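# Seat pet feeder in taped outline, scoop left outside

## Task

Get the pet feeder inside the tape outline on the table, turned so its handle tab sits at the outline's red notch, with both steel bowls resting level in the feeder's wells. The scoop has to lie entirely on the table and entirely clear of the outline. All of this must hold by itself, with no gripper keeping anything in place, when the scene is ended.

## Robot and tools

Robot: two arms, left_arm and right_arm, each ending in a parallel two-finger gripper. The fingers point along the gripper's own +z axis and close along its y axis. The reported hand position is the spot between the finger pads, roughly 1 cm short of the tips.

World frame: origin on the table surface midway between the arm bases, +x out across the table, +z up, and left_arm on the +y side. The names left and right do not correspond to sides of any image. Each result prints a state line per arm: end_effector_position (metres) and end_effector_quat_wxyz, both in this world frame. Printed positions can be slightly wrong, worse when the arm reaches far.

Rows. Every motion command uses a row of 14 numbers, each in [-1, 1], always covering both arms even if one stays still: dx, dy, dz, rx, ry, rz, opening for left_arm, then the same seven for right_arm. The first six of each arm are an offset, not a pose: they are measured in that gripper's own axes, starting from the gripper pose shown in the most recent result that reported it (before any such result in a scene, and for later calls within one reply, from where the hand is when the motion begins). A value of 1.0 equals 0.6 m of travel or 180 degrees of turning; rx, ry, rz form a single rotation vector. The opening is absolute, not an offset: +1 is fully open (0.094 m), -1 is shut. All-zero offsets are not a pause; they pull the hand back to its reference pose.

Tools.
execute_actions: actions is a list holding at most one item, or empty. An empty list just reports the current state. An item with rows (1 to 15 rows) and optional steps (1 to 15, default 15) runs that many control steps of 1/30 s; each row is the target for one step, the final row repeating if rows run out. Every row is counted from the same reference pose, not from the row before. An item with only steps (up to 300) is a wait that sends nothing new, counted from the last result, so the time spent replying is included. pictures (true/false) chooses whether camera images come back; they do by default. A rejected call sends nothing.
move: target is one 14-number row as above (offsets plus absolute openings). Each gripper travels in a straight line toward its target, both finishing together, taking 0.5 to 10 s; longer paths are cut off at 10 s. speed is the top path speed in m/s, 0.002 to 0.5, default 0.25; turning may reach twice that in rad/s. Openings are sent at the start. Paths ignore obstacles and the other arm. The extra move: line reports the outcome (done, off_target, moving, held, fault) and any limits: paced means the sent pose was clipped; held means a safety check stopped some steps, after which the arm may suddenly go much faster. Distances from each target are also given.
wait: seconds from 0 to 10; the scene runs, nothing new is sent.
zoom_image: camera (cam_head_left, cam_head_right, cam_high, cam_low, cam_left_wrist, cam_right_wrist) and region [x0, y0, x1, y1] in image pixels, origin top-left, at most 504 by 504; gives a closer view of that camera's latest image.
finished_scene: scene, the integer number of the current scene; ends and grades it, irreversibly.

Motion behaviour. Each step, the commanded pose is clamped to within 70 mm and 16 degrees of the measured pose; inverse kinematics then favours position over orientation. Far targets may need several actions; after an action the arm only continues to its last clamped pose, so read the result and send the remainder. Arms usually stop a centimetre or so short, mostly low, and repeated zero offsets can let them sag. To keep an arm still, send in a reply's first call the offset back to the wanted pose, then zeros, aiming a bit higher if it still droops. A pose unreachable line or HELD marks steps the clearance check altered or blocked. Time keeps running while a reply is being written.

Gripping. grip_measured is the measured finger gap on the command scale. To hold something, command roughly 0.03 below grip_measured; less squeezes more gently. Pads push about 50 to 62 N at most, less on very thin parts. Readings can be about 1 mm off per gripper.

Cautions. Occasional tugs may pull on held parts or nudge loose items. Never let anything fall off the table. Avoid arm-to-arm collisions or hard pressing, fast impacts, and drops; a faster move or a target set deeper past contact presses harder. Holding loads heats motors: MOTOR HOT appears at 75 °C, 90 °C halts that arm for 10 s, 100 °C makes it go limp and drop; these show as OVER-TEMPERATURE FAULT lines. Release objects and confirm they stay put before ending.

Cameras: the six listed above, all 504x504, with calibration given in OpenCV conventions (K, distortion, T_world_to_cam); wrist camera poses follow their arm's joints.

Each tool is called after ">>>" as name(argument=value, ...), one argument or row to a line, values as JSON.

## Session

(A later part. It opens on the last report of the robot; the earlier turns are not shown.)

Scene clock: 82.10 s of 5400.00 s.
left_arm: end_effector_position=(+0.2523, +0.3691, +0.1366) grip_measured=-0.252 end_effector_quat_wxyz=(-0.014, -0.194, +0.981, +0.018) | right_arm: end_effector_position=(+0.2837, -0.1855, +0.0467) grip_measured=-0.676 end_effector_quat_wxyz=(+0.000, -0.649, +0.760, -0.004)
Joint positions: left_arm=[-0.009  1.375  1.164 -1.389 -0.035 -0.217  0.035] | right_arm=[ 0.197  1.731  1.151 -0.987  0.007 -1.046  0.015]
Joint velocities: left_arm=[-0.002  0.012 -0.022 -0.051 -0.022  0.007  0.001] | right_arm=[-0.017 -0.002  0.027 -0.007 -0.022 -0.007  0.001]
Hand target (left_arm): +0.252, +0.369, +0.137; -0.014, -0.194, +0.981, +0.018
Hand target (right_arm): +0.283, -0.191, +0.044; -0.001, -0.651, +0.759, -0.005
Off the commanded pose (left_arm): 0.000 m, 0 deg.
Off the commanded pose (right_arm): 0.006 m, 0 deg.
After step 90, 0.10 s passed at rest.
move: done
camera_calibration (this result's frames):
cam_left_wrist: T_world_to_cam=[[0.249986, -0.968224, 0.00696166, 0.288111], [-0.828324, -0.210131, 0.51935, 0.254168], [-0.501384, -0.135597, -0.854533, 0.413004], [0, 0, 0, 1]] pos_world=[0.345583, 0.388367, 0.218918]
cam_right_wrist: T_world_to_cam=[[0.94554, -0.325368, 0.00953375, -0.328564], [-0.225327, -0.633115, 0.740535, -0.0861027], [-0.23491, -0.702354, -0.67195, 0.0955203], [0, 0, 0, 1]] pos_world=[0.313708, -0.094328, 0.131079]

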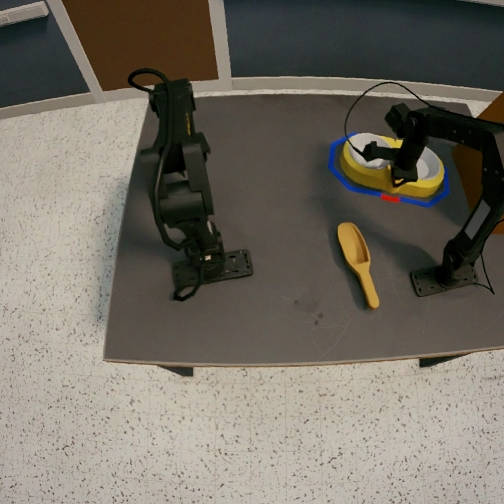

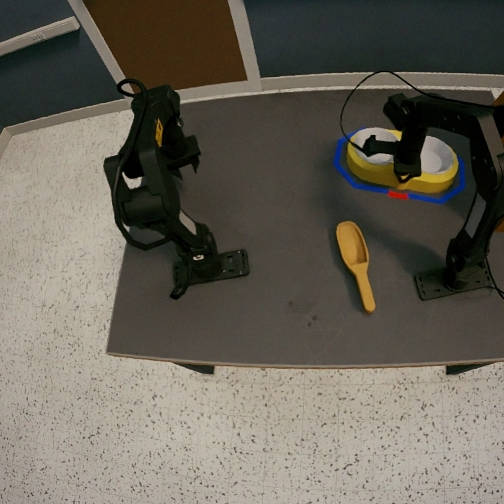

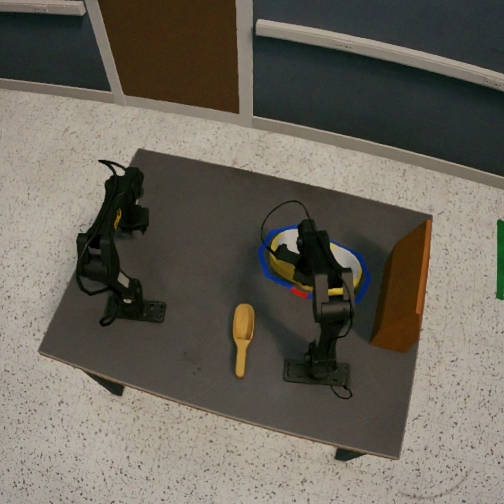

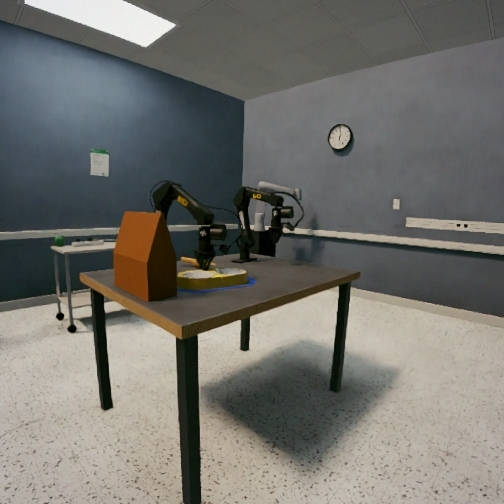

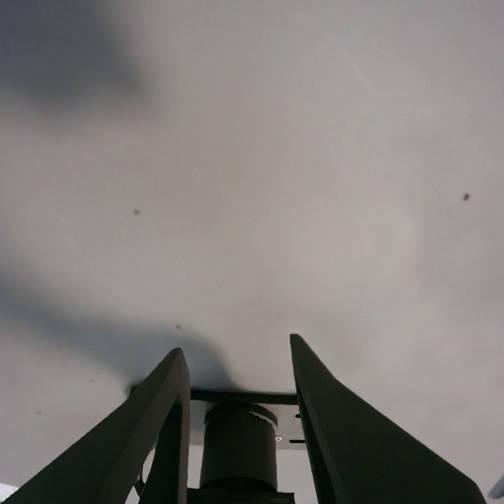

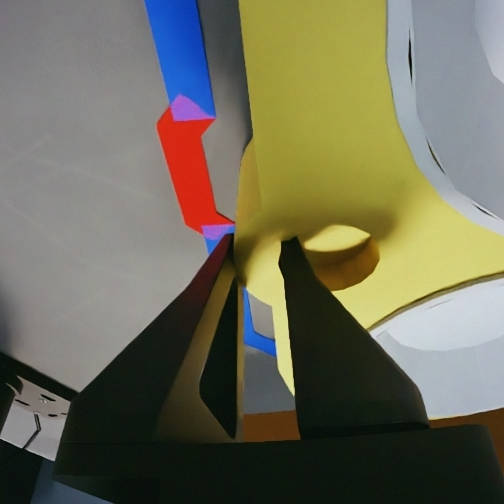

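Good.

>>> move(
  target=[0,0,0,0,0,0,-0.25,0,0,0,0,0,0,-0.3],
)

>>> move(
  target=[0,0,0,0,0,0,-0.25,0,0,-0.12,0,0,0,-0.3],
)

Scene clock: 84.57 s of 5400.00 s.
left_arm: end_effector_position=(+0.2523, +0.3691, +0.1366) grip_measured=-0.252 end_effector_quat_wxyz=(-0.014, -0.194, +0.981, +0.018) | right_arm: end_effector_position=(+0.2833, -0.1856, +0.0466) grip_measured=-0.303 end_effector_quat_wxyz=(-0.000, -0.650, +0.760, -0.004)
Joint positions: left_arm=[-0.009  1.375  1.164 -1.389 -0.035 -0.217  0.035] | right_arm=[ 0.197  1.731  1.151 -0.989  0.007 -1.046  0.033]
Joint velocities: left_arm=[-0.007 -0.002 -0.027 -0.022 -0.007  0.095 -0.   ] | right_arm=[-0.002 -0.002  0.002  0.066 -0.037 -0.022  0.001]
Hand target (left_arm): +0.252, +0.369, +0.137; -0.014, -0.194, +0.981, +0.018
Hand target (right_arm): +0.284, -0.185, +0.047; +0.000, -0.650, +0.760, -0.004
Off the commanded pose (left_arm): 0.000 m, 0 deg.
Off the commanded pose (right_arm): 0.000 m, 0 deg.
move: done
camera_calibration (this result's frames):
cam_left_wrist: T_world_to_cam=[[0.249986, -0.968224, 0.00696166, 0.288111], [-0.828324, -0.210131, 0.51935, 0.254168], [-0.501384, -0.135597, -0.854533, 0.413004], [0, 0, 0, 1]] pos_world=[0.345583, 0.388367, 0.218918]
cam_right_wrist: T_world_to_cam=[[0.945676, -0.325002, 0.00836429, -0.32819], [-0.224029, -0.632793, 0.741204, -0.0866075], [-0.2356, -0.702813, -0.671227, 0.0954173], [0, 0, 0, 1]] pos_world=[0.313439, -0.0944065, 0.130986]

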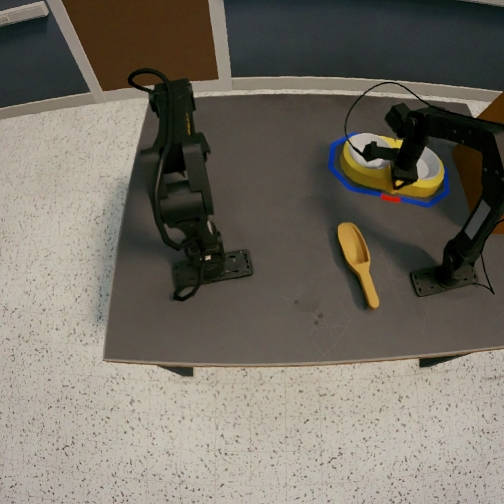

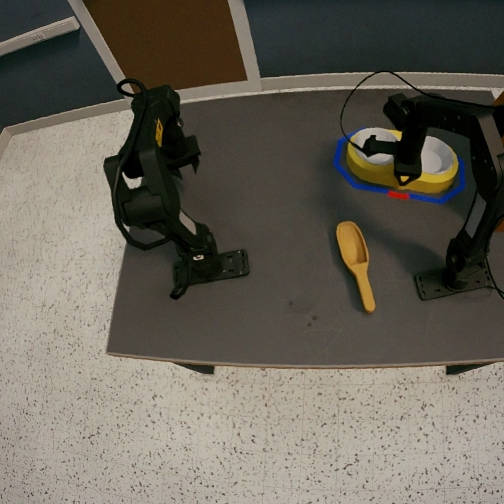

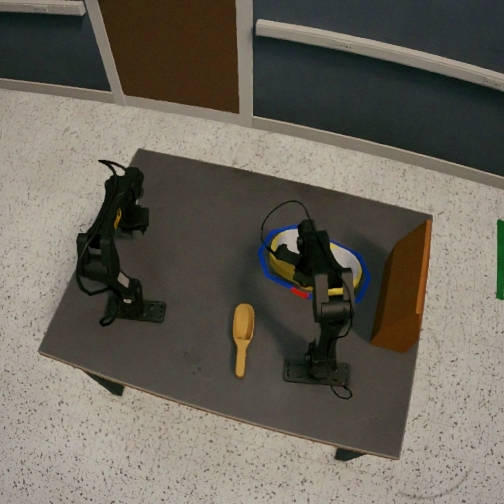

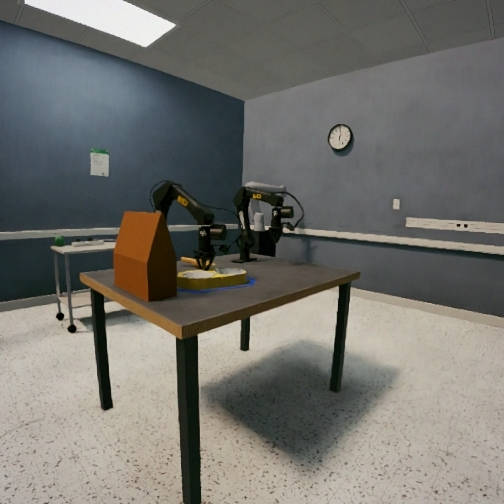

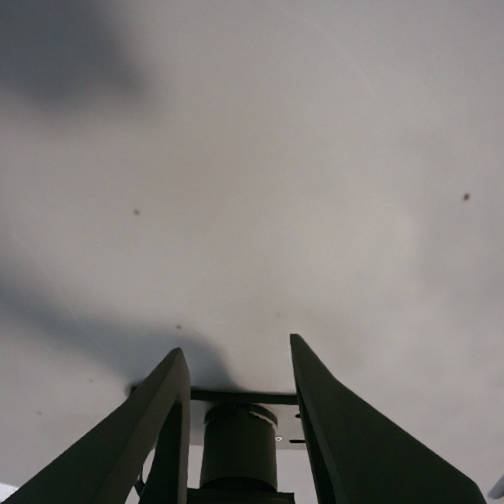

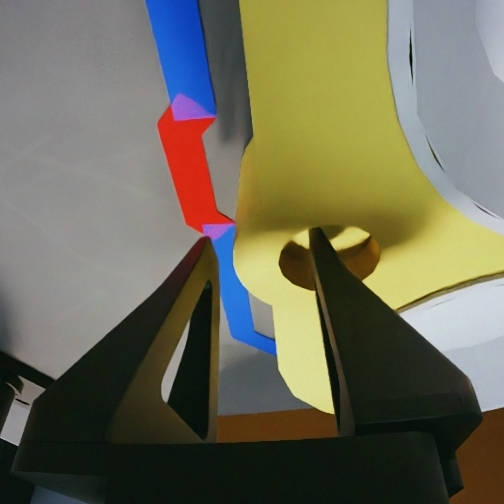

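Scene clock: 85.63 s of 5400.00 s.
left_arm: end_effector_position=(+0.2523, +0.3691, +0.1366) grip_measured=-0.252 end_effector_quat_wxyz=(-0.014, -0.194, +0.981, +0.018) | right_arm: end_effector_position=(+0.2838, -0.1855, +0.1134) grip_measured=-0.303 end_effector_quat_wxyz=(-0.002, -0.650, +0.760, -0.003)
Joint positions: left_arm=[-0.009  1.375  1.164 -1.389 -0.035 -0.217  0.035] | right_arm=[ 0.197  1.682  1.367 -1.256  0.007 -1.046  0.033]
Joint velocities: left_arm=[-0.002 -0.007  0.002 -0.125 -0.066  0.037  0.001] | right_arm=[ 0.012 -0.017 -0.007 -0.081  0.037 -0.037  0.   ]
Hand target (left_arm): +0.252, +0.369, +0.137; -0.014, -0.194, +0.981, +0.018
Hand target (right_arm): +0.283, -0.186, +0.119; -0.000, -0.650, +0.760, -0.004
Off the commanded pose (left_arm): 0.000 m, 0 deg.
Off the commanded pose (right_arm): 0.005 m, 0 deg.
move: done
camera_calibration (this result's frames):
cam_left_wrist: T_world_to_cam=[[0.249986, -0.968224, 0.00696166, 0.288111], [-0.828324, -0.210131, 0.51935, 0.254168], [-0.501384, -0.135597, -0.854533, 0.413004], [0, 0, 0, 1]] pos_world=[0.345583, 0.388367, 0.218918]
cam_right_wrist: T_world_to_cam=[[0.945692, -0.324996, 0.00661211, -0.328927], [-0.222445, -0.632183, 0.742202, -0.136348], [-0.237032, -0.703365, -0.670144, 0.14066], [0, 0, 0, 1]] pos_world=[0.314075, -0.0941616, 0.197635]

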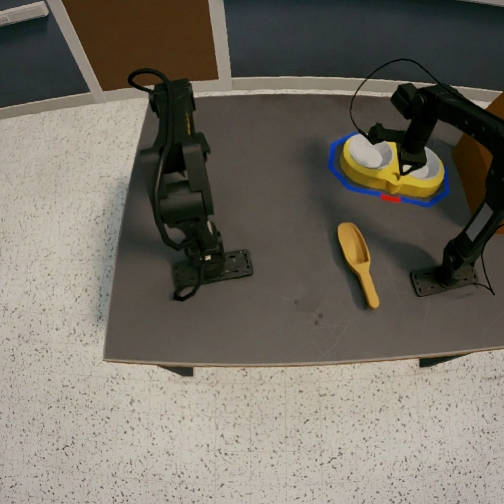

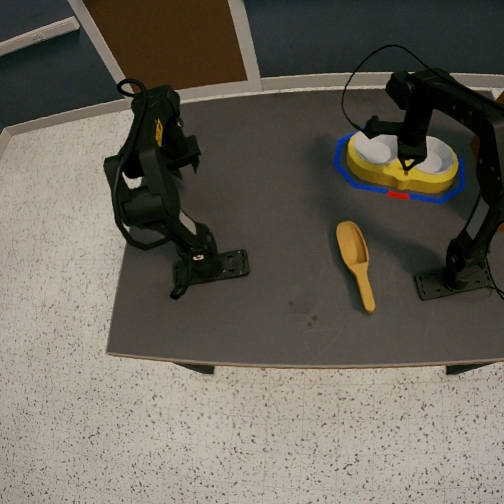

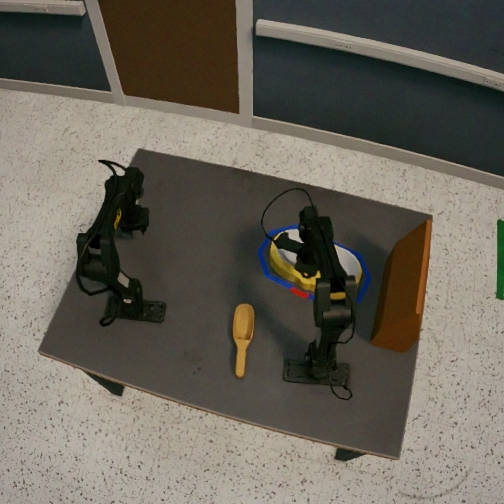

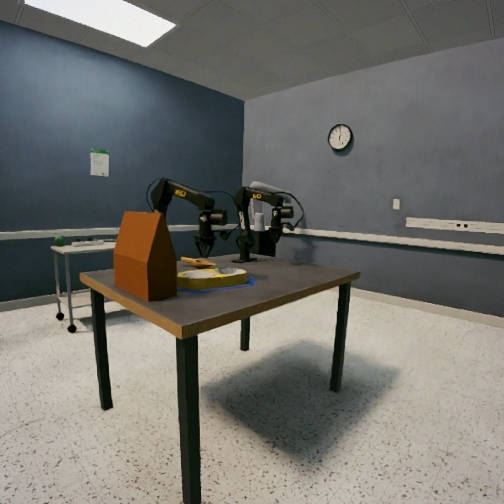

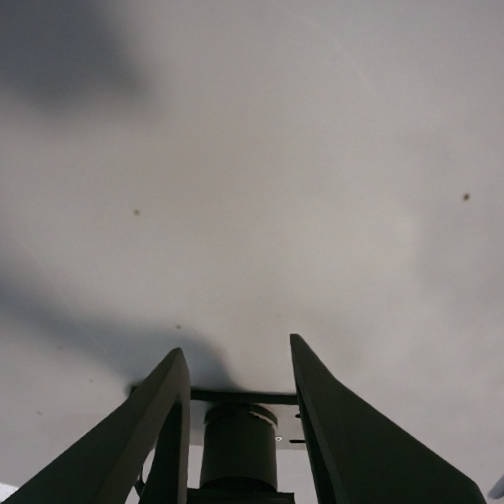

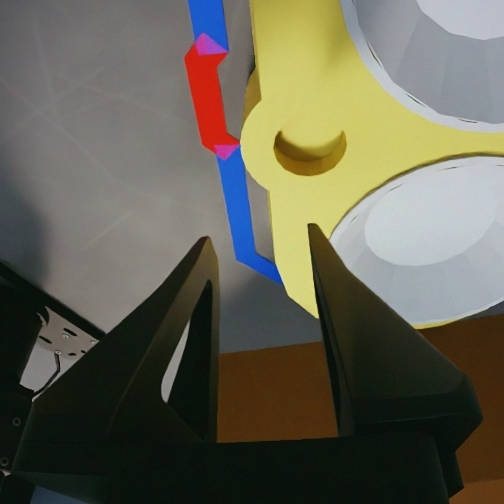

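>>> finished_scene(
  scene=1,
)

The scene is finished: the task was done.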